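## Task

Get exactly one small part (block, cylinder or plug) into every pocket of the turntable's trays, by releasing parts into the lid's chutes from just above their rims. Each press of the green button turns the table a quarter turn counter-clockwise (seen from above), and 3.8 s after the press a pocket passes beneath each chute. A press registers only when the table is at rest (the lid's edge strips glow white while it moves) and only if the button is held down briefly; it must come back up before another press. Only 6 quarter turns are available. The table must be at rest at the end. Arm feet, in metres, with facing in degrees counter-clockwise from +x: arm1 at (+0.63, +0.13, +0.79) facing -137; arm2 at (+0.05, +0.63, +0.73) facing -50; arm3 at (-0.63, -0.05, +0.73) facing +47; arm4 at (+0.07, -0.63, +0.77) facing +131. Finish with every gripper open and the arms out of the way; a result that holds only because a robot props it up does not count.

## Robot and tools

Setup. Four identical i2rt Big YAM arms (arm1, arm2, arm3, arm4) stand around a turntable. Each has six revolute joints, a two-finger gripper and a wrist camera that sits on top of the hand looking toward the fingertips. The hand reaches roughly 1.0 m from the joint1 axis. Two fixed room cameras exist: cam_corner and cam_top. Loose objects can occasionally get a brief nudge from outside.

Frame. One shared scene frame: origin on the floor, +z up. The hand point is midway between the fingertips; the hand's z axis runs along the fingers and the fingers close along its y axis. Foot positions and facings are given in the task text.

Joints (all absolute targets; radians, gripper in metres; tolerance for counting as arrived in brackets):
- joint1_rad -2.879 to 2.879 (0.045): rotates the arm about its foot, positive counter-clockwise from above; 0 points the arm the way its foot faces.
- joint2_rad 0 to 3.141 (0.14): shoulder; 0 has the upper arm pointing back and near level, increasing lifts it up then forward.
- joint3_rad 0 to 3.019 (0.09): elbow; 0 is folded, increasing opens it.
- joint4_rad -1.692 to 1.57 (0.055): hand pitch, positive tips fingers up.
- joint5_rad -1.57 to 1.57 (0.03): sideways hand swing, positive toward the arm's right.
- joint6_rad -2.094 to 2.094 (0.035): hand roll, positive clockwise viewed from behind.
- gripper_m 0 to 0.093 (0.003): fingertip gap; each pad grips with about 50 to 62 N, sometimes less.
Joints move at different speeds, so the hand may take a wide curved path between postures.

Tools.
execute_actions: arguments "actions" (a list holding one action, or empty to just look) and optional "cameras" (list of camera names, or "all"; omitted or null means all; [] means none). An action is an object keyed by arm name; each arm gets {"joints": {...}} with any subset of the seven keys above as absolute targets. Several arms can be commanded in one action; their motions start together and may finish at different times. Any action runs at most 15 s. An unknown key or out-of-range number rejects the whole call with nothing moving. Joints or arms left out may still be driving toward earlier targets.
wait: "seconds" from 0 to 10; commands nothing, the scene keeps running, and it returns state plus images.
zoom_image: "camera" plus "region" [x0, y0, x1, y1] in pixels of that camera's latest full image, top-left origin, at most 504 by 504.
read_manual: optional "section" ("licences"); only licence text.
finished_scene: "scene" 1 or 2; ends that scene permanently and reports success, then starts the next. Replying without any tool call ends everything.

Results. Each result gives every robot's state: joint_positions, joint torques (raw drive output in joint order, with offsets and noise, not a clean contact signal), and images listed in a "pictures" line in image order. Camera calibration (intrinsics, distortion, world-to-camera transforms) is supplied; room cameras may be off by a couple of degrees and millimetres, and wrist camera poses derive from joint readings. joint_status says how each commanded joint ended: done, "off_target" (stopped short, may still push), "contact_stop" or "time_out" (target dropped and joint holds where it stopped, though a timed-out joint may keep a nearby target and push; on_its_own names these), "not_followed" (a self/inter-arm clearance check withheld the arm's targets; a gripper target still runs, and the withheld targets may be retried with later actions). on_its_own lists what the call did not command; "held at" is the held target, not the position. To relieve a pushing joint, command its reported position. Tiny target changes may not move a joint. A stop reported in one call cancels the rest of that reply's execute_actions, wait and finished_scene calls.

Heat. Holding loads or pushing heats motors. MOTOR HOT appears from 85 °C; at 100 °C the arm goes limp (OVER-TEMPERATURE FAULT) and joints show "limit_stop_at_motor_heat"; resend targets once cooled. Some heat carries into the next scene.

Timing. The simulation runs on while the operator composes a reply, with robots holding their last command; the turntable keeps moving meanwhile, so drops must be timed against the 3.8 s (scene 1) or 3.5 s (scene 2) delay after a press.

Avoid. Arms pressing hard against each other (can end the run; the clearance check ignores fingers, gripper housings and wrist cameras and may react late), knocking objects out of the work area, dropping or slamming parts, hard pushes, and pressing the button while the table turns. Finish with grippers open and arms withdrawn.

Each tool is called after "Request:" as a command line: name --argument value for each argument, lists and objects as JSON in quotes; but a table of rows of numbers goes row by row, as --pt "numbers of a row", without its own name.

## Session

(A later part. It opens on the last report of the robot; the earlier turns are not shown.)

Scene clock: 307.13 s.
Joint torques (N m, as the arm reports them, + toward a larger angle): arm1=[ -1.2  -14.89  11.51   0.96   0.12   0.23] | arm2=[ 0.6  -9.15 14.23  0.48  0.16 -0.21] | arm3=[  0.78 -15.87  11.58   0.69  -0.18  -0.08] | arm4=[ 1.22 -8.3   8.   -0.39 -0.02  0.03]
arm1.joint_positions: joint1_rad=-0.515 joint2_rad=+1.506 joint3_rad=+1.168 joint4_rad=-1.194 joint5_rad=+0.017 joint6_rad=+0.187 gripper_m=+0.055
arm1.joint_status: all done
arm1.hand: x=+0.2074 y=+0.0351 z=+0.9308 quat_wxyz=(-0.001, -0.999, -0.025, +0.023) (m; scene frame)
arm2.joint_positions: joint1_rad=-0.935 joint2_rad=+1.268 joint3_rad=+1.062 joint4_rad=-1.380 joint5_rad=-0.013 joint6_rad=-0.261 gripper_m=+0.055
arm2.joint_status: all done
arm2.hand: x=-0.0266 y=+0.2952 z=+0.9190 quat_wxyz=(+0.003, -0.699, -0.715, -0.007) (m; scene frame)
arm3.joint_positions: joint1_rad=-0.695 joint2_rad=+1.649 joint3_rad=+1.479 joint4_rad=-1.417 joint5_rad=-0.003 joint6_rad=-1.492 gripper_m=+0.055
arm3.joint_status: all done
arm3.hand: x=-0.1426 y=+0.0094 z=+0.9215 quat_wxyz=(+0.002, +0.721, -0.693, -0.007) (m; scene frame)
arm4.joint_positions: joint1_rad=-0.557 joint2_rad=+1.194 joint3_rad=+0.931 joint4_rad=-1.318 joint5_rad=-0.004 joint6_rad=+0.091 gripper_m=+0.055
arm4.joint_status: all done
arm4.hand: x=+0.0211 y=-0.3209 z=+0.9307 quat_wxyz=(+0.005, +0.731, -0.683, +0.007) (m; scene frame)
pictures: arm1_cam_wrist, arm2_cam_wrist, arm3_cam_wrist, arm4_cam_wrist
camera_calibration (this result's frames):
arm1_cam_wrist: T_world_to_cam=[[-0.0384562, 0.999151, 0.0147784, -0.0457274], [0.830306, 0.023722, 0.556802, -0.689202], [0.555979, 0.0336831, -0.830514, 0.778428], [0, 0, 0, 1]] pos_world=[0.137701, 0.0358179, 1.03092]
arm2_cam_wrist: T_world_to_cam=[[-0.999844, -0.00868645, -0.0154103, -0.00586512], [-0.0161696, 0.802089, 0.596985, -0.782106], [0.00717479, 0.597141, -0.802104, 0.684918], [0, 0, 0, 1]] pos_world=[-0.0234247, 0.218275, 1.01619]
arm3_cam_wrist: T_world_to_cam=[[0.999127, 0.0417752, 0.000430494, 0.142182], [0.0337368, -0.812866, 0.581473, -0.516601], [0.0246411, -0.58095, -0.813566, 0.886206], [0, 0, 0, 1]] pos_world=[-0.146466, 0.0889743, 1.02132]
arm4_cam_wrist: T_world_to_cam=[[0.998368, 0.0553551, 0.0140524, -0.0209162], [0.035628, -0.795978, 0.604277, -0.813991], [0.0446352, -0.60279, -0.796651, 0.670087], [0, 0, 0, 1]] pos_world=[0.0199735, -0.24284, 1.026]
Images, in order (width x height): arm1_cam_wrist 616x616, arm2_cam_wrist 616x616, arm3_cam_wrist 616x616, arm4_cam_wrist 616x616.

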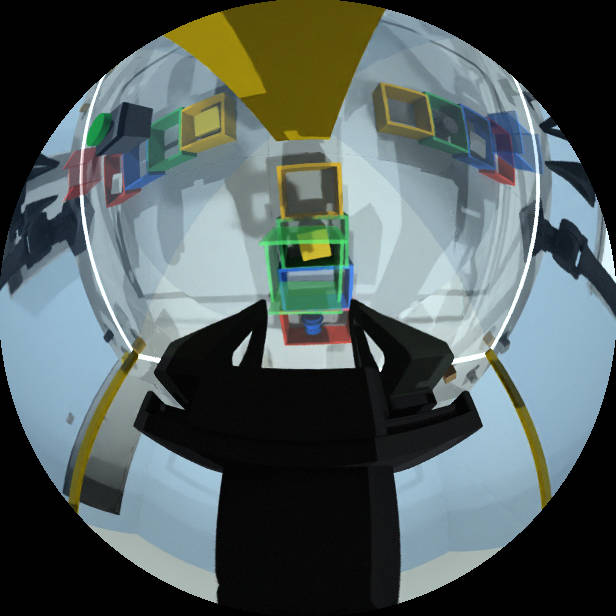

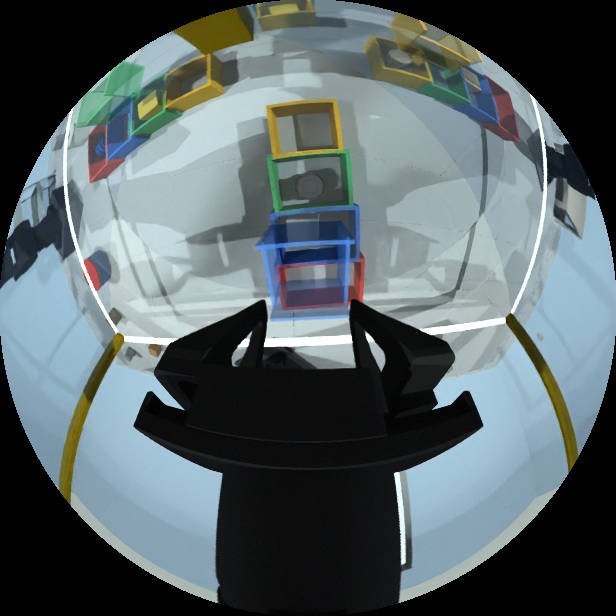

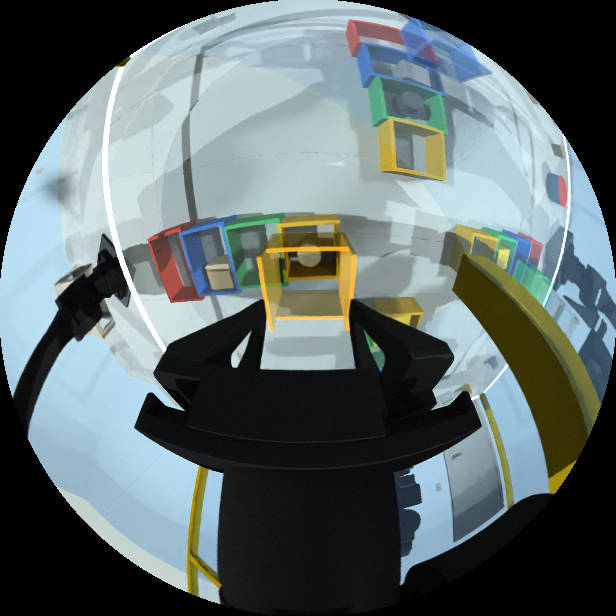

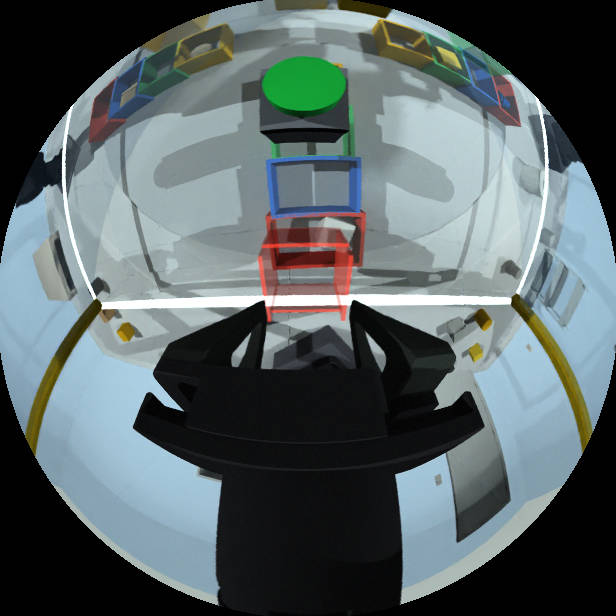

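Request:
execute_actions --actions '[{"arm1":{"joints":{"joint2_rad":1.116,"joint3_rad":1.0,"joint4_rad":-1.45}},"arm2":{"joints":{"joint1_rad":-2.295,"joint6_rad":0,"joint2_rad":1.116,"joint3_rad":1.09,"joint4_rad":-1.525,"gripper_m":0.08}},"arm3":{"joints":{"joint2_rad":1.116,"joint3_rad":1.09,"joint4_rad":-1.525}},"arm4":{"joints":{"joint1_rad":-2.424,"joint2_rad":1.1,"joint6_rad":0,"gripper_m":0.08}}}]' --cameras '[]'

Request:
execute_actions --actions '[{"arm1":{"joints":{"joint1_rad":0.63,"joint6_rad":0,"gripper_m":0.075}},"arm3":{"joints":{"joint1_rad":-2.18,"joint6_rad":0,"gripper_m":0.08}},"arm2":{"joints":{"joint2_rad":1.735,"joint3_rad":1.33,"joint4_rad":-1.115}},"arm4":{"joints":{"joint2_rad":1.66,"joint3_rad":1.12,"joint4_rad":-0.965}}}]' --cameras '[]'

Request:
execute_actions --actions '[{"arm1":{"joints":{"joint2_rad":1.7,"joint3_rad":1.1,"joint4_rad":-0.914}},"arm3":{"joints":{"joint2_rad":1.43,"joint3_rad":0.935,"joint4_rad":-1.048}}}]' --cameras '["arm1_cam_wrist","arm2_cam_wrist","arm3_cam_wrist","arm4_cam_wrist"]'

Scene clock: 329.70 s.
Joint torques (N m, as the arm reports them, + toward a larger angle): arm1=[-1.33 -5.4  10.06 -0.24  0.12  0.22] | arm2=[ 0.46 -5.95 12.09 -0.01  0.14  0.13] | arm3=[ 0.91 -5.55  7.61  0.22 -0.17 -0.08] | arm4=[ 0.8  -6.08  8.39 -0.07  0.03 -0.21]
arm1.joint_positions: joint1_rad=-0.515 joint2_rad=+1.106 joint3_rad=+0.991 joint4_rad=-1.439 joint5_rad=+0.017 joint6_rad=+0.187 gripper_m=+0.055
arm1.joint_status: all done
arm1.hand: x=+0.3422 y=+0.0685 z=+0.9994 quat_wxyz=(+0.001, -1.000, -0.025, +0.013) (m; scene frame)
arm2.joint_positions: joint1_rad=-2.293 joint2_rad=+1.110 joint3_rad=+1.062 joint4_rad=-1.516 joint5_rad=-0.013 joint6_rad=-0.013 gripper_m=+0.080
arm2.joint_status: all done
arm2.hand: x=-0.2436 y=+0.6355 z=+0.9698 quat_wxyz=(-0.005, -1.000, +0.007, +0.009) (m; scene frame)
arm3.joint_positions: joint1_rad=-0.695 joint2_rad=+1.109 joint3_rad=+1.094 joint4_rad=-1.517 joint5_rad=-0.003 joint6_rad=-1.492 gripper_m=+0.055
arm3.joint_status: all done
arm3.hand: x=-0.3278 y=-0.0128 z=+0.9768 quat_wxyz=(-0.019, +0.721, -0.693, +0.011) (m; scene frame)
arm4.joint_positions: joint1_rad=-2.424 joint2_rad=+1.100 joint3_rad=+0.931 joint4_rad=-1.318 joint5_rad=-0.006 joint6_rad=+0.010 gripper_m=+0.080
arm4.joint_status: all done
arm4.hand: x=+0.3752 y=-0.6705 z=+0.9620 quat_wxyz=(-0.045, -0.073, -0.996, +0.003) (m; scene frame)
pictures: none
No camera images: the call's "cameras" was empty. Leave "cameras" out to get every camera's image.

Scene clock: 331.83 s.
Joint torques (N m, as the arm reports them, + toward a larger angle): arm1=[-0.22 -5.78 10.03 -0.23  0.1  -0.01] | arm2=[  0.41 -15.01  10.78   0.53   0.15   0.14] | arm3=[ 0.8  -6.87  7.67  0.29 -0.08  0.07] | arm4=[  0.27 -14.68   8.5    0.74   0.05  -0.23]
arm1.joint_positions: joint1_rad=+0.622 joint2_rad=+1.110 joint3_rad=+0.991 joint4_rad=-1.439 joint5_rad=+0.017 joint6_rad=+0.012 gripper_m=+0.075
arm1.joint_status: all done
arm1.hand: x=+0.5702 y=-0.1552 z=+0.9997 quat_wxyz=(-0.001, -0.776, -0.630, +0.016) (m; scene frame)
arm2.joint_positions: joint1_rad=-2.293 joint2_rad=+1.751 joint3_rad=+1.307 joint4_rad=-1.123 joint5_rad=-0.013 joint6_rad=-0.013 gripper_m=+0.080
arm2.joint_status: all done
arm2.hand: x=-0.4500 y=+0.6414 z=+0.8170 quat_wxyz=(-0.005, -1.000, +0.007, +0.007) (m; scene frame)
arm3.joint_positions: joint1_rad=-2.175 joint2_rad=+1.116 joint3_rad=+1.094 joint4_rad=-1.517 joint5_rad=-0.003 joint6_rad=-0.010 gripper_m=+0.080
arm3.joint_status: all done
arm3.hand: x=-0.5674 y=-0.3483 z=+0.9720 quat_wxyz=(-0.013, -0.626, -0.780, +0.005) (m; scene frame)
arm4.joint_positions: joint1_rad=-2.424 joint2_rad=+1.680 joint3_rad=+1.091 joint4_rad=-0.979 joint5_rad=-0.006 joint6_rad=+0.010 gripper_m=+0.080
arm4.joint_status: all done
arm4.hand: x=+0.5159 y=-0.6907 z=+0.8145 quat_wxyz=(-0.004, -0.074, -0.997, +0.000) (m; scene frame)
pictures: none
No camera images: the call's "cameras" was empty. Leave "cameras" out to get every camera's image.

Scene clock: 333.10 s.
Joint torques (N m, as the arm reports them, + toward a larger angle): arm1=[ -0.24 -16.48   9.67   0.93   0.11  -0.01] | arm2=[  0.33 -15.37  10.89   0.53   0.15   0.14] | arm3=[  0.9  -11.52   7.35   1.06  -0.06   0.1 ] | arm4=[  0.46 -14.93   8.48   0.8    0.03  -0.19]
arm1.joint_positions: joint1_rad=+0.622 joint2_rad=+1.714 joint3_rad=+1.073 joint4_rad=-0.929 joint5_rad=+0.017 joint6_rad=+0.012 gripper_m=+0.075
arm1.joint_status: all done
arm1.hand: x=+0.5397 y=-0.3070 z=+0.8141 quat_wxyz=(+0.004, -0.776, -0.630, +0.011) (m; scene frame)
arm2.joint_positions: joint1_rad=-2.293 joint2_rad=+1.751 joint3_rad=+1.307 joint4_rad=-1.123 joint5_rad=-0.013 joint6_rad=-0.013 gripper_m=+0.080
arm2.joint_status: not commanded
arm2.hand: x=-0.4500 y=+0.6414 z=+0.8170 quat_wxyz=(-0.005, -1.000, +0.007, +0.007) (m; scene frame)
arm3.joint_positions: joint1_rad=-2.175 joint2_rad=+1.440 joint3_rad=+0.926 joint4_rad=-1.063 joint5_rad=-0.003 joint6_rad=-0.009 gripper_m=+0.080
arm3.joint_status: all done
arm3.hand: x=-0.5534 y=-0.4108 z=+0.8065 quat_wxyz=(+0.002, -0.626, -0.780, -0.006) (m; scene frame)
arm4.joint_positions: joint1_rad=-2.424 joint2_rad=+1.680 joint3_rad=+1.091 joint4_rad=-0.979 joint5_rad=-0.006 joint6_rad=+0.010 gripper_m=+0.080
arm4.joint_status: not commanded
arm4.hand: x=+0.5159 y=-0.6907 z=+0.8145 quat_wxyz=(-0.004, -0.074, -0.997, +0.000) (m; scene frame)
pictures: arm1_cam_wrist, arm2_cam_wrist, arm3_cam_wrist, arm4_cam_wrist
camera_calibration (this result's frames):
arm1_cam_wrist: T_world_to_cam=[[-0.975429, 0.217299, 0.036328, 0.558614], [0.19722, 0.787732, 0.583595, -0.337602], [0.0981978, 0.57642, -0.811232, 0.906334], [0, 0, 0, 1]] pos_world=[0.52247, -0.377875, 0.911977]
arm2_cam_wrist: T_world_to_cam=[[0.0266207, 0.999454, -0.0195908, -0.609041], [0.818972, -0.0105673, 0.573737, -0.0897153], [0.573216, -0.0313176, -0.818805, 1.07085], [0, 0, 0, 1]] pos_world=[-0.524143, 0.641297, 0.916362]
arm3_cam_wrist: T_world_to_cam=[[-0.97568, -0.219155, 0.00440909, -0.633039], [-0.173478, 0.78431, 0.59562, -0.247366], [-0.133991, 0.58037, -0.803254, 0.939649], [0, 0, 0, 1]] pos_world=[-0.534652, -0.490066, 0.904905]
arm4_cam_wrist: T_world_to_cam=[[-0.15942, -0.987153, 0.0106983, -0.612888], [-0.800796, 0.135647, 0.583375, 0.036279], [-0.577331, 0.0844346, -0.812133, 1.14075], [0, 0, 0, 1]] pos_world=[0.589937, -0.706254, 0.911835]
Images, in order (width x height): arm1_cam_wrist 616x616, arm2_cam_wrist 616x616, arm3_cam_wrist 616x616, arm4_cam_wrist 616x616.

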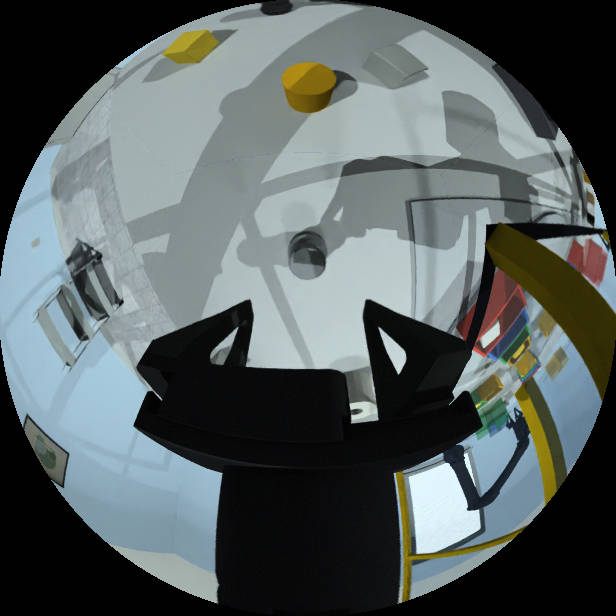

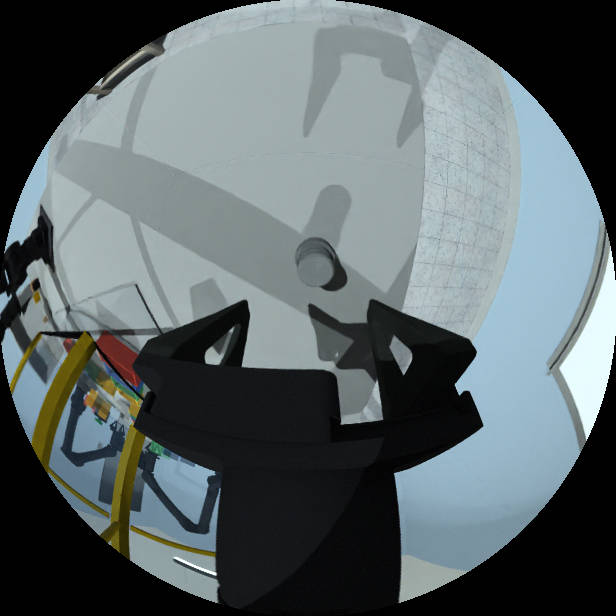

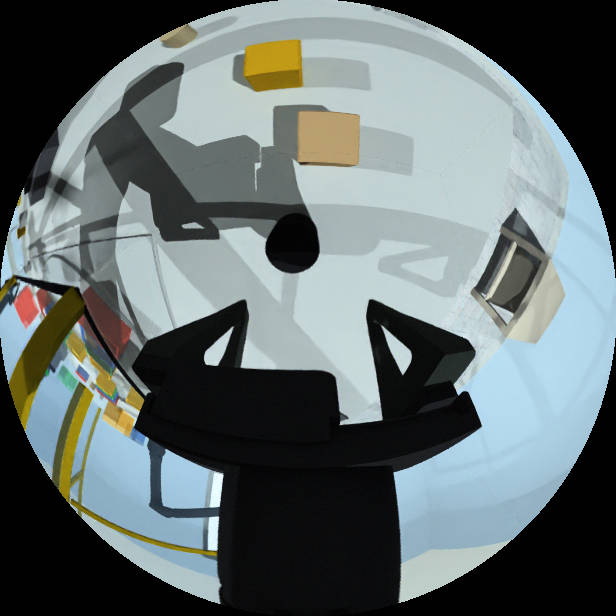

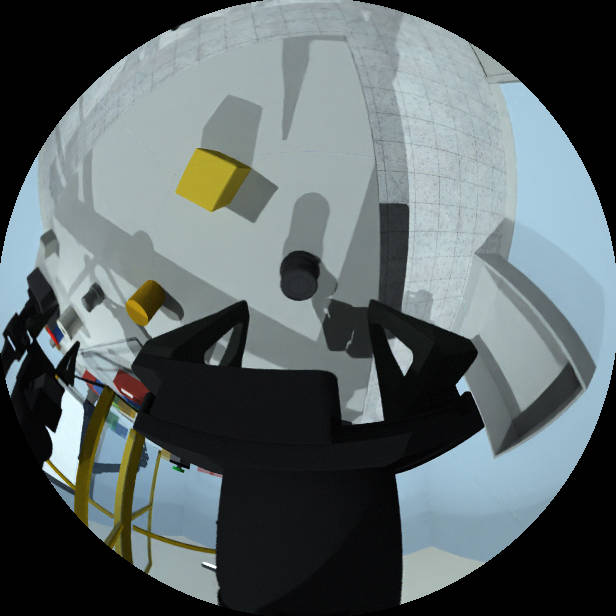

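Request:
execute_actions --actions '[{"arm1":{"joints":{"joint2_rad":1.85,"joint3_rad":1.06,"joint4_rad":-0.75}},"arm2":{"joints":{"joint1_rad":-2.312,"joint2_rad":1.855,"joint3_rad":1.25,"joint4_rad":-0.956}},"arm3":{"joints":{"joint1_rad":-2.135,"joint2_rad":1.604,"joint3_rad":0.917,"joint4_rad":-0.852}},"arm4":{"joints":{"joint1_rad":-2.4,"joint2_rad":1.785,"joint3_rad":1.03,"joint4_rad":-0.785}}}]' --cameras '["arm1_cam_wrist","arm2_cam_wrist","arm3_cam_wrist","arm4_cam_wrist"]'

Scene clock: 343.80 s.
Joint torques (N m, as the arm reports them, + toward a larger angle): arm1=[ -0.2  -17.09   7.71   0.93   0.11  -0.01] | arm2=[ -0.19 -14.7    8.23   0.54   0.15   0.14] | arm3=[  2.18 -13.26   6.19   1.1   -0.07   0.09] | arm4=[  0.7  -15.64   5.88   0.82   0.03  -0.22]
arm1.joint_positions: joint1_rad=+0.622 joint2_rad=+1.861 joint3_rad=+1.049 joint4_rad=-0.765 joint5_rad=+0.017 joint6_rad=+0.012 gripper_m=+0.075
arm1.joint_status: all done
arm1.hand: x=+0.5379 y=-0.3149 z=+0.7438 quat_wxyz=(+0.006, -0.776, -0.630, +0.009) (m; scene frame)
arm2.joint_positions: joint1_rad=-2.304 joint2_rad=+1.851 joint3_rad=+1.249 joint4_rad=-0.965 joint5_rad=-0.013 joint6_rad=-0.013 gripper_m=+0.080
arm2.joint_status: all done
arm2.hand: x=-0.4561 y=+0.6471 z=+0.7497 quat_wxyz=(-0.005, -1.000, +0.012, +0.007) (m; scene frame)
arm3.joint_positions: joint1_rad=-2.143 joint2_rad=+1.617 joint3_rad=+0.914 joint4_rad=-0.866 joint5_rad=-0.003 joint6_rad=-0.009 gripper_m=+0.080
arm3.joint_status: all done
arm3.hand: x=-0.5352 y=-0.4349 z=+0.7382 quat_wxyz=(-0.001, -0.614, -0.789, -0.004) (m; scene frame)
arm4.joint_positions: joint1_rad=-2.404 joint2_rad=+1.805 joint3_rad=+1.023 joint4_rad=-0.800 joint5_rad=-0.006 joint6_rad=+0.010 gripper_m=+0.080
arm4.joint_status: all done
arm4.hand: x=+0.5123 y=-0.6819 z=+0.7410 quat_wxyz=(+0.003, -0.064, -0.998, +0.000) (m; scene frame)
pictures: arm1_cam_wrist, arm2_cam_wrist, arm3_cam_wrist, arm4_cam_wrist
camera_calibration (this result's frames):
arm1_cam_wrist: T_world_to_cam=[[-0.975471, 0.217084, 0.0364827, 0.561017], [0.196496, 0.783999, 0.588842, -0.294697], [0.0992258, 0.581567, -0.807424, 0.852229], [0, 0, 0, 1]] pos_world=[0.520599, -0.386374, 0.841173]
arm2_cam_wrist: T_world_to_cam=[[0.0372765, 0.999111, -0.019703, -0.610776], [0.819266, -0.0192649, 0.57309, -0.0397739], [0.572201, -0.0375048, -0.819255, 1.02331], [0, 0, 0, 1]] pos_world=[-0.530185, 0.647845, 0.849111]
arm3_cam_wrist: T_world_to_cam=[[-0.968462, -0.249124, 0.00436627, -0.629417], [-0.19877, 0.78304, 0.589354, -0.194118], [-0.150241, 0.569899, -0.807863, 0.891337], [0, 0, 0, 1]] pos_world=[-0.514236, -0.512772, 0.837231]
arm4_cam_wrist: T_world_to_cam=[[-0.140106, -0.990074, 0.011147, -0.616193], [-0.794721, 0.119162, 0.595163, 0.0519734], [-0.590583, 0.074527, -0.803528, 1.0718], [0, 0, 0, 1]] pos_world=[0.587957, -0.696147, 0.837154]
Images, in order (width x height): arm1_cam_wrist 616x616, arm2_cam_wrist 616x616, arm3_cam_wrist 616x616, arm4_cam_wrist 616x616.

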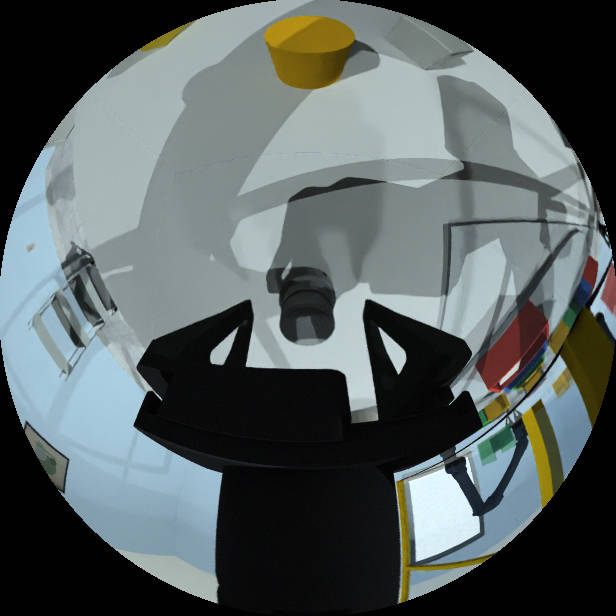

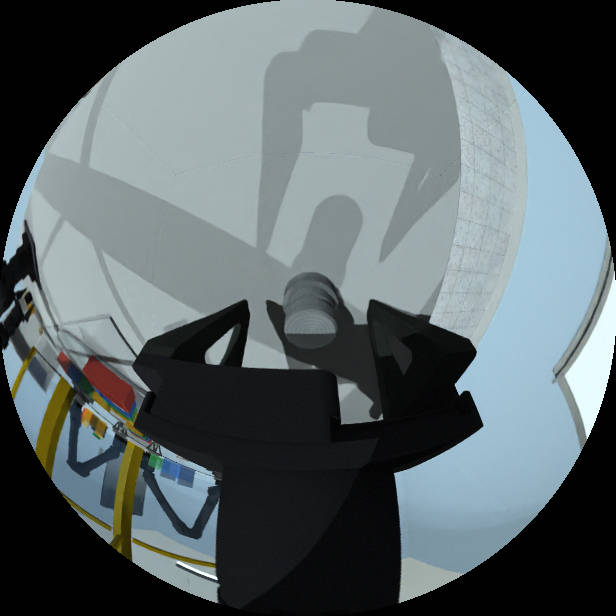

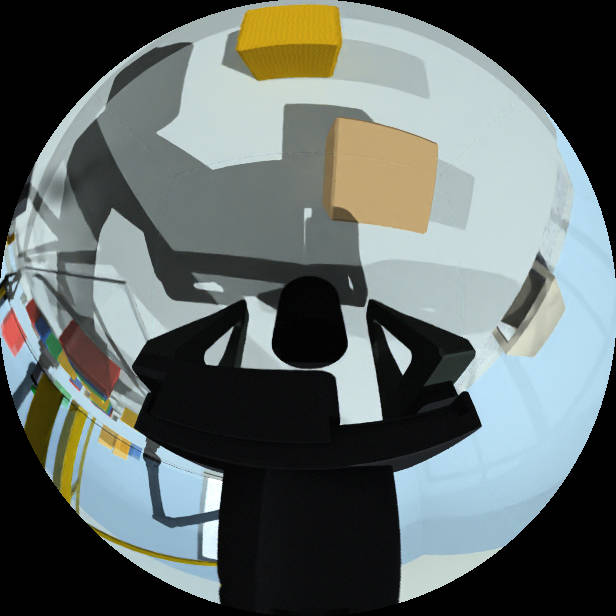

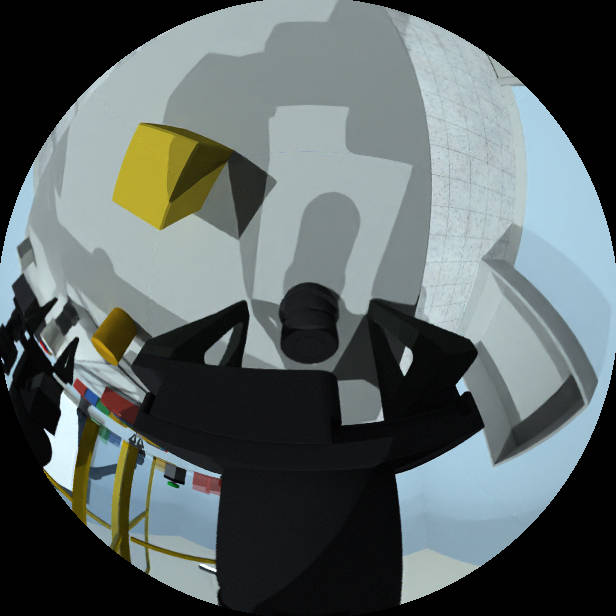

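Request:
execute_actions --actions '[{"arm1":{"joints":{"joint2_rad":1.885,"joint4_rad":-0.71}},"arm2":{"joints":{"joint2_rad":1.89,"joint4_rad":-0.925}},"arm3":{"joints":{"gripper_m":0}},"arm4":{"joints":{"gripper_m":0}}}]' --cameras '[]'

Request:
execute_actions --actions '[{"arm1":{"joints":{"gripper_m":0}},"arm2":{"joints":{"gripper_m":0}}}]' --cameras '[]'

Request:
execute_actions --actions '[{"arm1":{"joints":{"joint2_rad":1.116,"joint3_rad":1.0,"joint4_rad":-1.45}},"arm2":{"joints":{"joint2_rad":1.116,"joint3_rad":1.09,"joint4_rad":-1.525}},"arm3":{"joints":{"joint2_rad":1.116,"joint3_rad":1.09,"joint4_rad":-1.525}},"arm4":{"joints":{"joint2_rad":1.116,"joint3_rad":1.05,"joint4_rad":-1.45}}}]' --cameras '[]'

Request:
execute_actions --actions '[{"arm1":{"joints":{"joint1_rad":-0.518,"joint6_rad":0.2}},"arm2":{"joints":{"joint1_rad":-0.934,"joint6_rad":-0.275}},"arm3":{"joints":{"joint1_rad":-0.688,"joint6_rad":-1.5}},"arm4":{"joints":{"joint1_rad":-0.58,"joint6_rad":0.1}}}]' --cameras '[]'

Request:
execute_actions --actions '[{"arm1":{"joints":{"joint2_rad":1.49,"joint3_rad":1.2,"joint4_rad":-1.19}},"arm2":{"joints":{"joint2_rad":1.255,"joint3_rad":1.09,"joint4_rad":-1.39}},"arm3":{"joints":{"joint2_rad":1.635,"joint3_rad":1.535,"joint4_rad":-1.41}},"arm4":{"joints":{"joint2_rad":1.3,"joint3_rad":1.21,"joint4_rad":-1.15}}}]' --cameras '[]'

Request:
execute_actions --actions '[{"arm4":{"joints":{"joint2_rad":1.365,"joint4_rad":-1.1}}}]' --cameras '["arm1_cam_wrist","arm2_cam_wrist","arm3_cam_wrist","arm4_cam_wrist"]'

Scene clock: 360.13 s.
Joint torques (N m, as the arm reports them, + toward a larger angle): arm1=[ -0.26 -15.23   7.54   1.01   0.11  -0.01] | arm2=[ -0.19 -12.67   8.06   0.62   0.16   0.14] | arm3=[  2.05 -14.27   6.11   1.19  -0.06   0.09] | arm4=[  0.9  -15.09   5.86   0.81   0.05  -0.18]
arm1.joint_positions: joint1_rad=+0.622 joint2_rad=+1.870 joint3_rad=+1.049 joint4_rad=-0.726 joint5_rad=+0.017 joint6_rad=+0.012 gripper_m=+0.075
arm1.joint_status: all done
arm1.hand: x=+0.5363 y=-0.3228 z=+0.7400 quat_wxyz=(-0.004, -0.776, -0.630, +0.020) (m; scene frame)
arm2.joint_positions: joint1_rad=-2.304 joint2_rad=+1.860 joint3_rad=+1.249 joint4_rad=-0.935 joint5_rad=-0.013 joint6_rad=-0.013 gripper_m=+0.080
arm2.joint_status: all done
arm2.hand: x=-0.4624 y=+0.6474 z=+0.7454 quat_wxyz=(-0.005, -1.000, +0.012, +0.018) (m; scene frame)
arm3.joint_positions: joint1_rad=-2.143 joint2_rad=+1.617 joint3_rad=+0.914 joint4_rad=-0.866 joint5_rad=-0.003 joint6_rad=-0.008 gripper_m=+0.036
arm3.joint_status: gripper_m off_target (ended at +0.036, target +0.000)
arm3.hand: x=-0.5352 y=-0.4349 z=+0.7382 quat_wxyz=(-0.001, -0.614, -0.789, -0.004) (m; scene frame)
arm4.joint_positions: joint1_rad=-2.404 joint2_rad=+1.805 joint3_rad=+1.023 joint4_rad=-0.800 joint5_rad=-0.006 joint6_rad=+0.009 gripper_m=+0.031
arm4.joint_status: gripper_m off_target (ended at +0.031, target +0.000)
arm4.hand: x=+0.5123 y=-0.6819 z=+0.7410 quat_wxyz=(+0.003, -0.064, -0.998, -0.001) (m; scene frame)
pictures: none
No camera images: the call's "cameras" was empty. Leave "cameras" out to get every camera's image.

Scene clock: 360.80 s.
Joint torques (N m, as the arm reports them, + toward a larger angle): arm1=[ -0.25 -15.29   7.54   1.01   0.12   0.  ] | arm2=[ -0.1  -13.03   8.13   0.63   0.13   0.12] | arm3=[  2.13 -13.55   6.13   1.12  -0.07   0.06] | arm4=[  0.84 -14.96   6.03   0.75   0.08  -0.19]
arm1.joint_positions: joint1_rad=+0.622 joint2_rad=+1.870 joint3_rad=+1.049 joint4_rad=-0.726 joint5_rad=+0.017 joint6_rad=+0.012 gripper_m=+0.030
arm1.joint_status: gripper_m off_target (ended at +0.030, target +0.000)
arm1.hand: x=+0.5364 y=-0.3228 z=+0.7399 quat_wxyz=(-0.004, -0.776, -0.630, +0.020) (m; scene frame)
arm2.joint_positions: joint1_rad=-2.304 joint2_rad=+1.860 joint3_rad=+1.249 joint4_rad=-0.935 joint5_rad=-0.012 joint6_rad=-0.012 gripper_m=+0.029
arm2.joint_status: gripper_m off_target (ended at +0.029, target +0.000)
arm2.hand: x=-0.4625 y=+0.6474 z=+0.7454 quat_wxyz=(-0.005, -1.000, +0.012, +0.018) (m; scene frame)
arm3.joint_positions: joint1_rad=-2.143 joint2_rad=+1.617 joint3_rad=+0.914 joint4_rad=-0.866 joint5_rad=-0.003 joint6_rad=-0.008 gripper_m=+0.036
arm3.joint_status: not commanded
arm3.hand: x=-0.5352 y=-0.4349 z=+0.7382 quat_wxyz=(-0.001, -0.614, -0.789, -0.004) (m; scene frame)
arm4.joint_positions: joint1_rad=-2.404 joint2_rad=+1.805 joint3_rad=+1.023 joint4_rad=-0.800 joint5_rad=-0.006 joint6_rad=+0.009 gripper_m=+0.031
arm4.joint_status: not commanded
arm4.hand: x=+0.5123 y=-0.6819 z=+0.7410 quat_wxyz=(+0.003, -0.064, -0.998, -0.001) (m; scene frame)
pictures: none
No camera images: the call's "cameras" was empty. Leave "cameras" out to get every camera's image.

Scene clock: 362.17 s.
Joint torques (N m, as the arm reports them, + toward a larger angle): arm1=[-0.22 -5.86 11.13 -0.31  0.12  0.  ] | arm2=[-0.2  -5.34 11.05  0.03  0.14  0.12] | arm3=[ 2.32 -6.27  9.67 -0.03 -0.04  0.07] | arm4=[ 0.73 -6.22  9.67 -0.34  0.06 -0.2 ]
arm1.joint_positions: joint1_rad=+0.622 joint2_rad=+1.113 joint3_rad=+0.979 joint4_rad=-1.437 joint5_rad=+0.017 joint6_rad=+0.012 gripper_m=+0.030
arm1.joint_status: all done
arm1.hand: x=+0.5708 y=-0.1525 z=+0.9941 quat_wxyz=(+0.004, -0.776, -0.630, +0.011) (m; scene frame)
arm2.joint_positions: joint1_rad=-2.304 joint2_rad=+1.103 joint3_rad=+1.074 joint4_rad=-1.520 joint5_rad=-0.012 joint6_rad=-0.012 gripper_m=+0.029
arm2.joint_status: all done
arm2.hand: x=-0.2450 y=+0.6388 z=+0.9765 quat_wxyz=(-0.005, -1.000, +0.012, +0.017) (m; scene frame)
arm3.joint_positions: joint1_rad=-2.143 joint2_rad=+1.114 joint3_rad=+1.064 joint4_rad=-1.512 joint5_rad=-0.003 joint6_rad=-0.008 gripper_m=+0.036
arm3.joint_status: all done
arm3.hand: x=-0.5597 y=-0.3393 z=+0.9611 quat_wxyz=(-0.004, -0.614, -0.789, -0.002) (m; scene frame)
arm4.joint_positions: joint1_rad=-2.404 joint2_rad=+1.112 joint3_rad=+1.023 joint4_rad=-1.437 joint5_rad=-0.006 joint6_rad=+0.009 gripper_m=+0.031
arm4.joint_status: all done
arm4.hand: x=+0.3744 y=-0.6641 z=+0.9925 quat_wxyz=(-0.025, -0.064, -0.998, +0.001) (m; scene frame)
pictures: none
No camera images: the call's "cameras" was empty. Leave "cameras" out to get every camera's image.

Scene clock: 364.30 s.
Joint torques (N m, as the arm reports them, + toward a larger angle): arm1=[-1.28 -6.23 10.95 -0.34  0.12  0.23] | arm2=[ 0.59 -5.78 11.02  0.03  0.15 -0.19] | arm3=[ 2.15 -6.49  9.57 -0.05 -0.12 -0.14] | arm4=[ 0.46 -6.7   9.71 -0.45  0.03  0.01]
arm1.joint_positions: joint1_rad=-0.511 joint2_rad=+1.113 joint3_rad=+0.979 joint4_rad=-1.437 joint5_rad=+0.017 joint6_rad=+0.187 gripper_m=+0.030
arm1.joint_status: all done
arm1.hand: x=+0.3449 y=+0.0679 z=+0.9927 quat_wxyz=(+0.002, -1.000, -0.027, +0.004) (m; scene frame)
arm2.joint_positions: joint1_rad=-0.935 joint2_rad=+1.106 joint3_rad=+1.074 joint4_rad=-1.520 joint5_rad=-0.013 joint6_rad=-0.262 gripper_m=+0.029
arm2.joint_status: all done
arm2.hand: x=-0.0156 y=+0.3382 z=+0.9725 quat_wxyz=(-0.006, -0.699, -0.715, +0.008) (m; scene frame)
arm3.joint_positions: joint1_rad=-0.693 joint2_rad=+1.117 joint3_rad=+1.064 joint4_rad=-1.512 joint5_rad=-0.004 joint6_rad=-1.490 gripper_m=+0.036
arm3.joint_status: all done
arm3.hand: x=-0.3335 y=-0.0128 z=+0.9628 quat_wxyz=(-0.007, +0.721, -0.693, -0.001) (m; scene frame)
arm4.joint_positions: joint1_rad=-0.580 joint2_rad=+1.117 joint3_rad=+1.023 joint4_rad=-1.437 joint5_rad=-0.007 joint6_rad=+0.090 gripper_m=+0.031
arm4.joint_status: all done
arm4.hand: x=+0.0280 y=-0.3249 z=+0.9871 quat_wxyz=(-0.009, +0.723, -0.690, -0.013) (m; scene frame)
pictures: none
No camera images: the call's "cameras" was empty. Leave "cameras" out to get every camera's image.

Scene clock: 365.67 s.
Joint torques (N m, as the arm reports them, + toward a larger angle): arm1=[ -1.23 -15.11  11.59   0.9    0.12   0.23] | arm2=[ 0.73 -8.84 10.78  0.39  0.16 -0.19] | arm3=[  1.94 -16.66  11.78   0.59  -0.1   -0.08] | arm4=[  0.89 -11.19  12.39   1.38   0.1    0.02]
arm1.joint_positions: joint1_rad=-0.511 joint2_rad=+1.509 joint3_rad=+1.166 joint4_rad=-1.203 joint5_rad=+0.017 joint6_rad=+0.187 gripper_m=+0.030
arm1.joint_status: all done
arm1.hand: x=+0.2107 y=+0.0341 z=+0.9289 quat_wxyz=(+0.000, -0.999, -0.027, +0.016) (m; scene frame)
arm2.joint_positions: joint1_rad=-0.935 joint2_rad=+1.265 joint3_rad=+1.074 joint4_rad=-1.397 joint5_rad=-0.013 joint6_rad=-0.262 gripper_m=+0.029
arm2.joint_status: all done
arm2.hand: x=-0.0266 y=+0.2953 z=+0.9246 quat_wxyz=(+0.003, -0.699, -0.715, -0.008) (m; scene frame)
arm3.joint_positions: joint1_rad=-0.693 joint2_rad=+1.651 joint3_rad=+1.476 joint4_rad=-1.417 joint5_rad=-0.004 joint6_rad=-1.492 gripper_m=+0.036
arm3.joint_status: all done
arm3.hand: x=-0.1433 y=+0.0101 z=+0.9196 quat_wxyz=(+0.003, +0.721, -0.693, -0.009) (m; scene frame)
arm4.joint_positions: joint1_rad=-0.580 joint2_rad=+1.313 joint3_rad=+1.150 joint4_rad=-1.168 joint5_rad=-0.007 joint6_rad=+0.090 gripper_m=+0.031
arm4.joint_status: all done
arm4.hand: x=+0.0119 y=-0.2065 z=+0.9805 quat_wxyz=(-0.072, +0.719, -0.686, -0.092) (m; scene frame)
pictures: none
No camera images: the call's "cameras" was empty. Leave "cameras" out to get every camera's image.

Scene clock: 366.47 s.
Joint torques (N m, as the arm reports them, + toward a larger angle): arm1=[ -1.27 -15.05  11.56   0.87   0.13   0.23] | arm2=[ 0.51 -8.96 10.78  0.4   0.14 -0.18] | arm3=[  1.99 -16.77  11.76   0.75  -0.11  -0.09] | arm4=[  0.38 -11.14  12.2    1.28   0.05   0.02]
arm1.joint_positions: joint1_rad=-0.511 joint2_rad=+1.509 joint3_rad=+1.166 joint4_rad=-1.203 joint5_rad=+0.017 joint6_rad=+0.187 gripper_m=+0.030
arm1.joint_status: not commanded
arm1.hand: x=+0.2107 y=+0.0341 z=+0.9289 quat_wxyz=(+0.000, -0.999, -0.027, +0.016) (m; scene frame)
arm2.joint_positions: joint1_rad=-0.935 joint2_rad=+1.265 joint3_rad=+1.074 joint4_rad=-1.397 joint5_rad=-0.013 joint6_rad=-0.262 gripper_m=+0.029
arm2.joint_status: not commanded
arm2.hand: x=-0.0266 y=+0.2953 z=+0.9246 quat_wxyz=(+0.003, -0.699, -0.715, -0.008) (m; scene frame)
arm3.joint_positions: joint1_rad=-0.693 joint2_rad=+1.651 joint3_rad=+1.476 joint4_rad=-1.417 joint5_rad=-0.004 joint6_rad=-1.492 gripper_m=+0.036
arm3.joint_status: not commanded
arm3.hand: x=-0.1433 y=+0.0101 z=+0.9196 quat_wxyz=(+0.003, +0.721, -0.693, -0.009) (m; scene frame)
arm4.joint_positions: joint1_rad=-0.580 joint2_rad=+1.373 joint3_rad=+1.150 joint4_rad=-1.118 joint5_rad=-0.007 joint6_rad=+0.090 gripper_m=+0.031
arm4.joint_status: all done
arm4.hand: x=+0.0098 y=-0.1904 z=+0.9586 quat_wxyz=(-0.069, +0.719, -0.686, -0.088) (m; scene frame)
pictures: arm1_cam_wrist, arm2_cam_wrist, arm3_cam_wrist, arm4_cam_wrist
camera_calibration (this result's frames):
arm1_cam_wrist: T_world_to_cam=[[-0.0426335, 0.998944, 0.0171508, -0.0458982], [0.822682, 0.0253601, 0.567936, -0.699619], [0.566901, 0.0383227, -0.822894, 0.765567], [0, 0, 0, 1]] pos_world=[0.139607, 0.0342535, 1.02811]
arm2_cam_wrist: T_world_to_cam=[[-0.999842, -0.00904331, -0.0153275, -0.00571867], [-0.0164147, 0.801366, 0.597949, -0.786243], [0.0068755, 0.598105, -0.801388, 0.688358], [0, 0, 0, 1]] pos_world=[-0.0233565, 0.218307, 1.02169]
arm3_cam_wrist: T_world_to_cam=[[0.999053, 0.043303, -0.00424089, 0.14708], [0.0377193, -0.813378, 0.580511, -0.513382], [0.0216884, -0.580121, -0.814241, 0.88529], [0, 0, 0, 1]] pos_world=[-0.146777, 0.0896327, 1.01949]
arm4_cam_wrist: T_world_to_cam=[[0.999312, 0.0345883, -0.0134188, 0.00508627], [0.0370706, -0.916519, 0.398271, -0.552069], [0.00147695, -0.398494, -0.91717, 0.926364], [0, 0, 0, 1]] pos_world=[0.0140146, -0.137007, 1.06957]
Images, in order (width x height): arm1_cam_wrist 616x616, arm2_cam_wrist 616x616, arm3_cam_wrist 616x616, arm4_cam_wrist 616x616.

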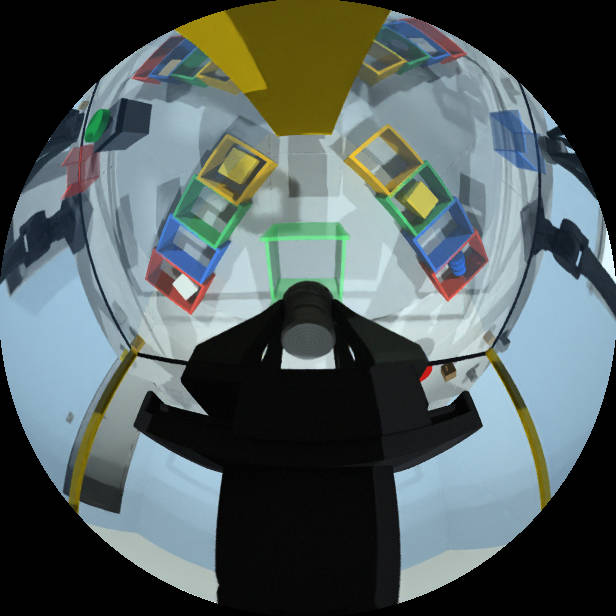

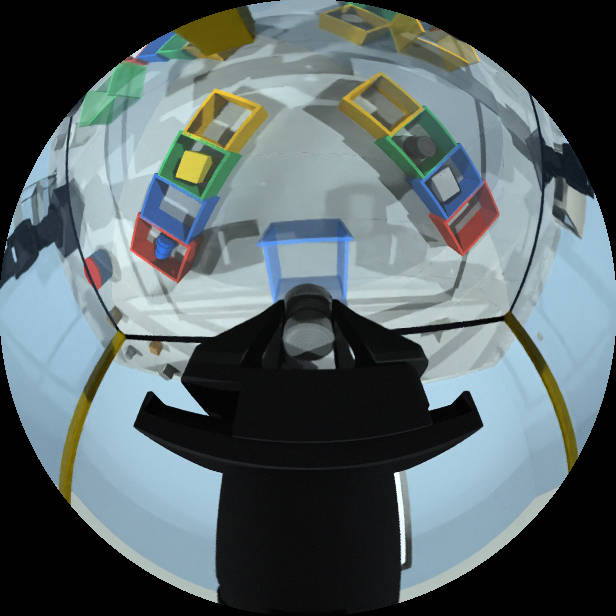

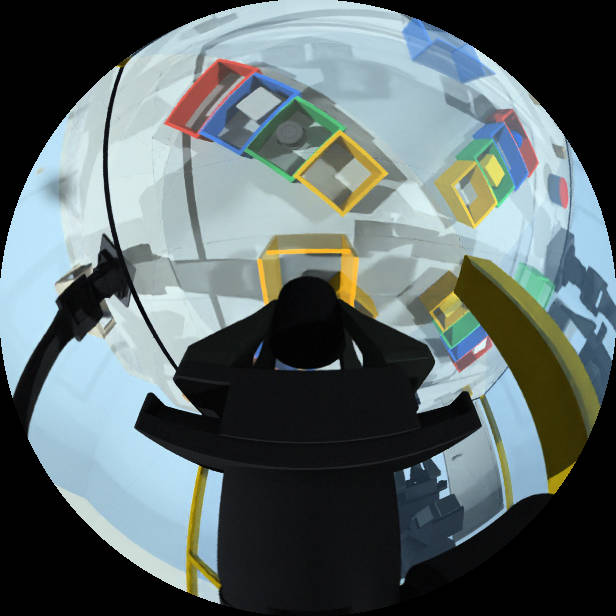

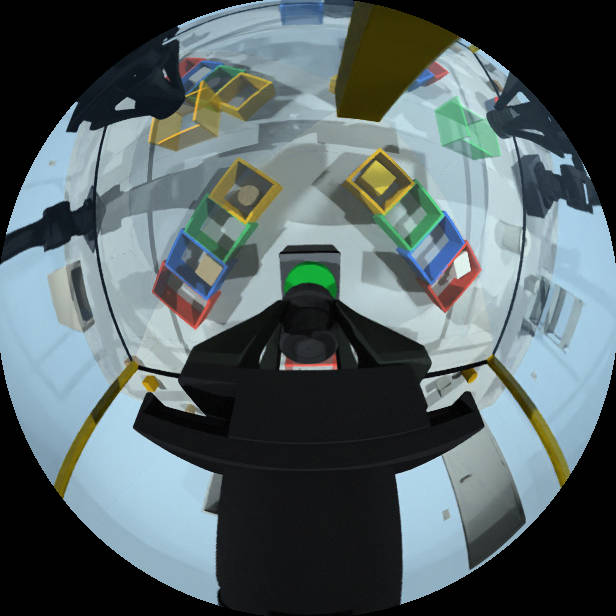

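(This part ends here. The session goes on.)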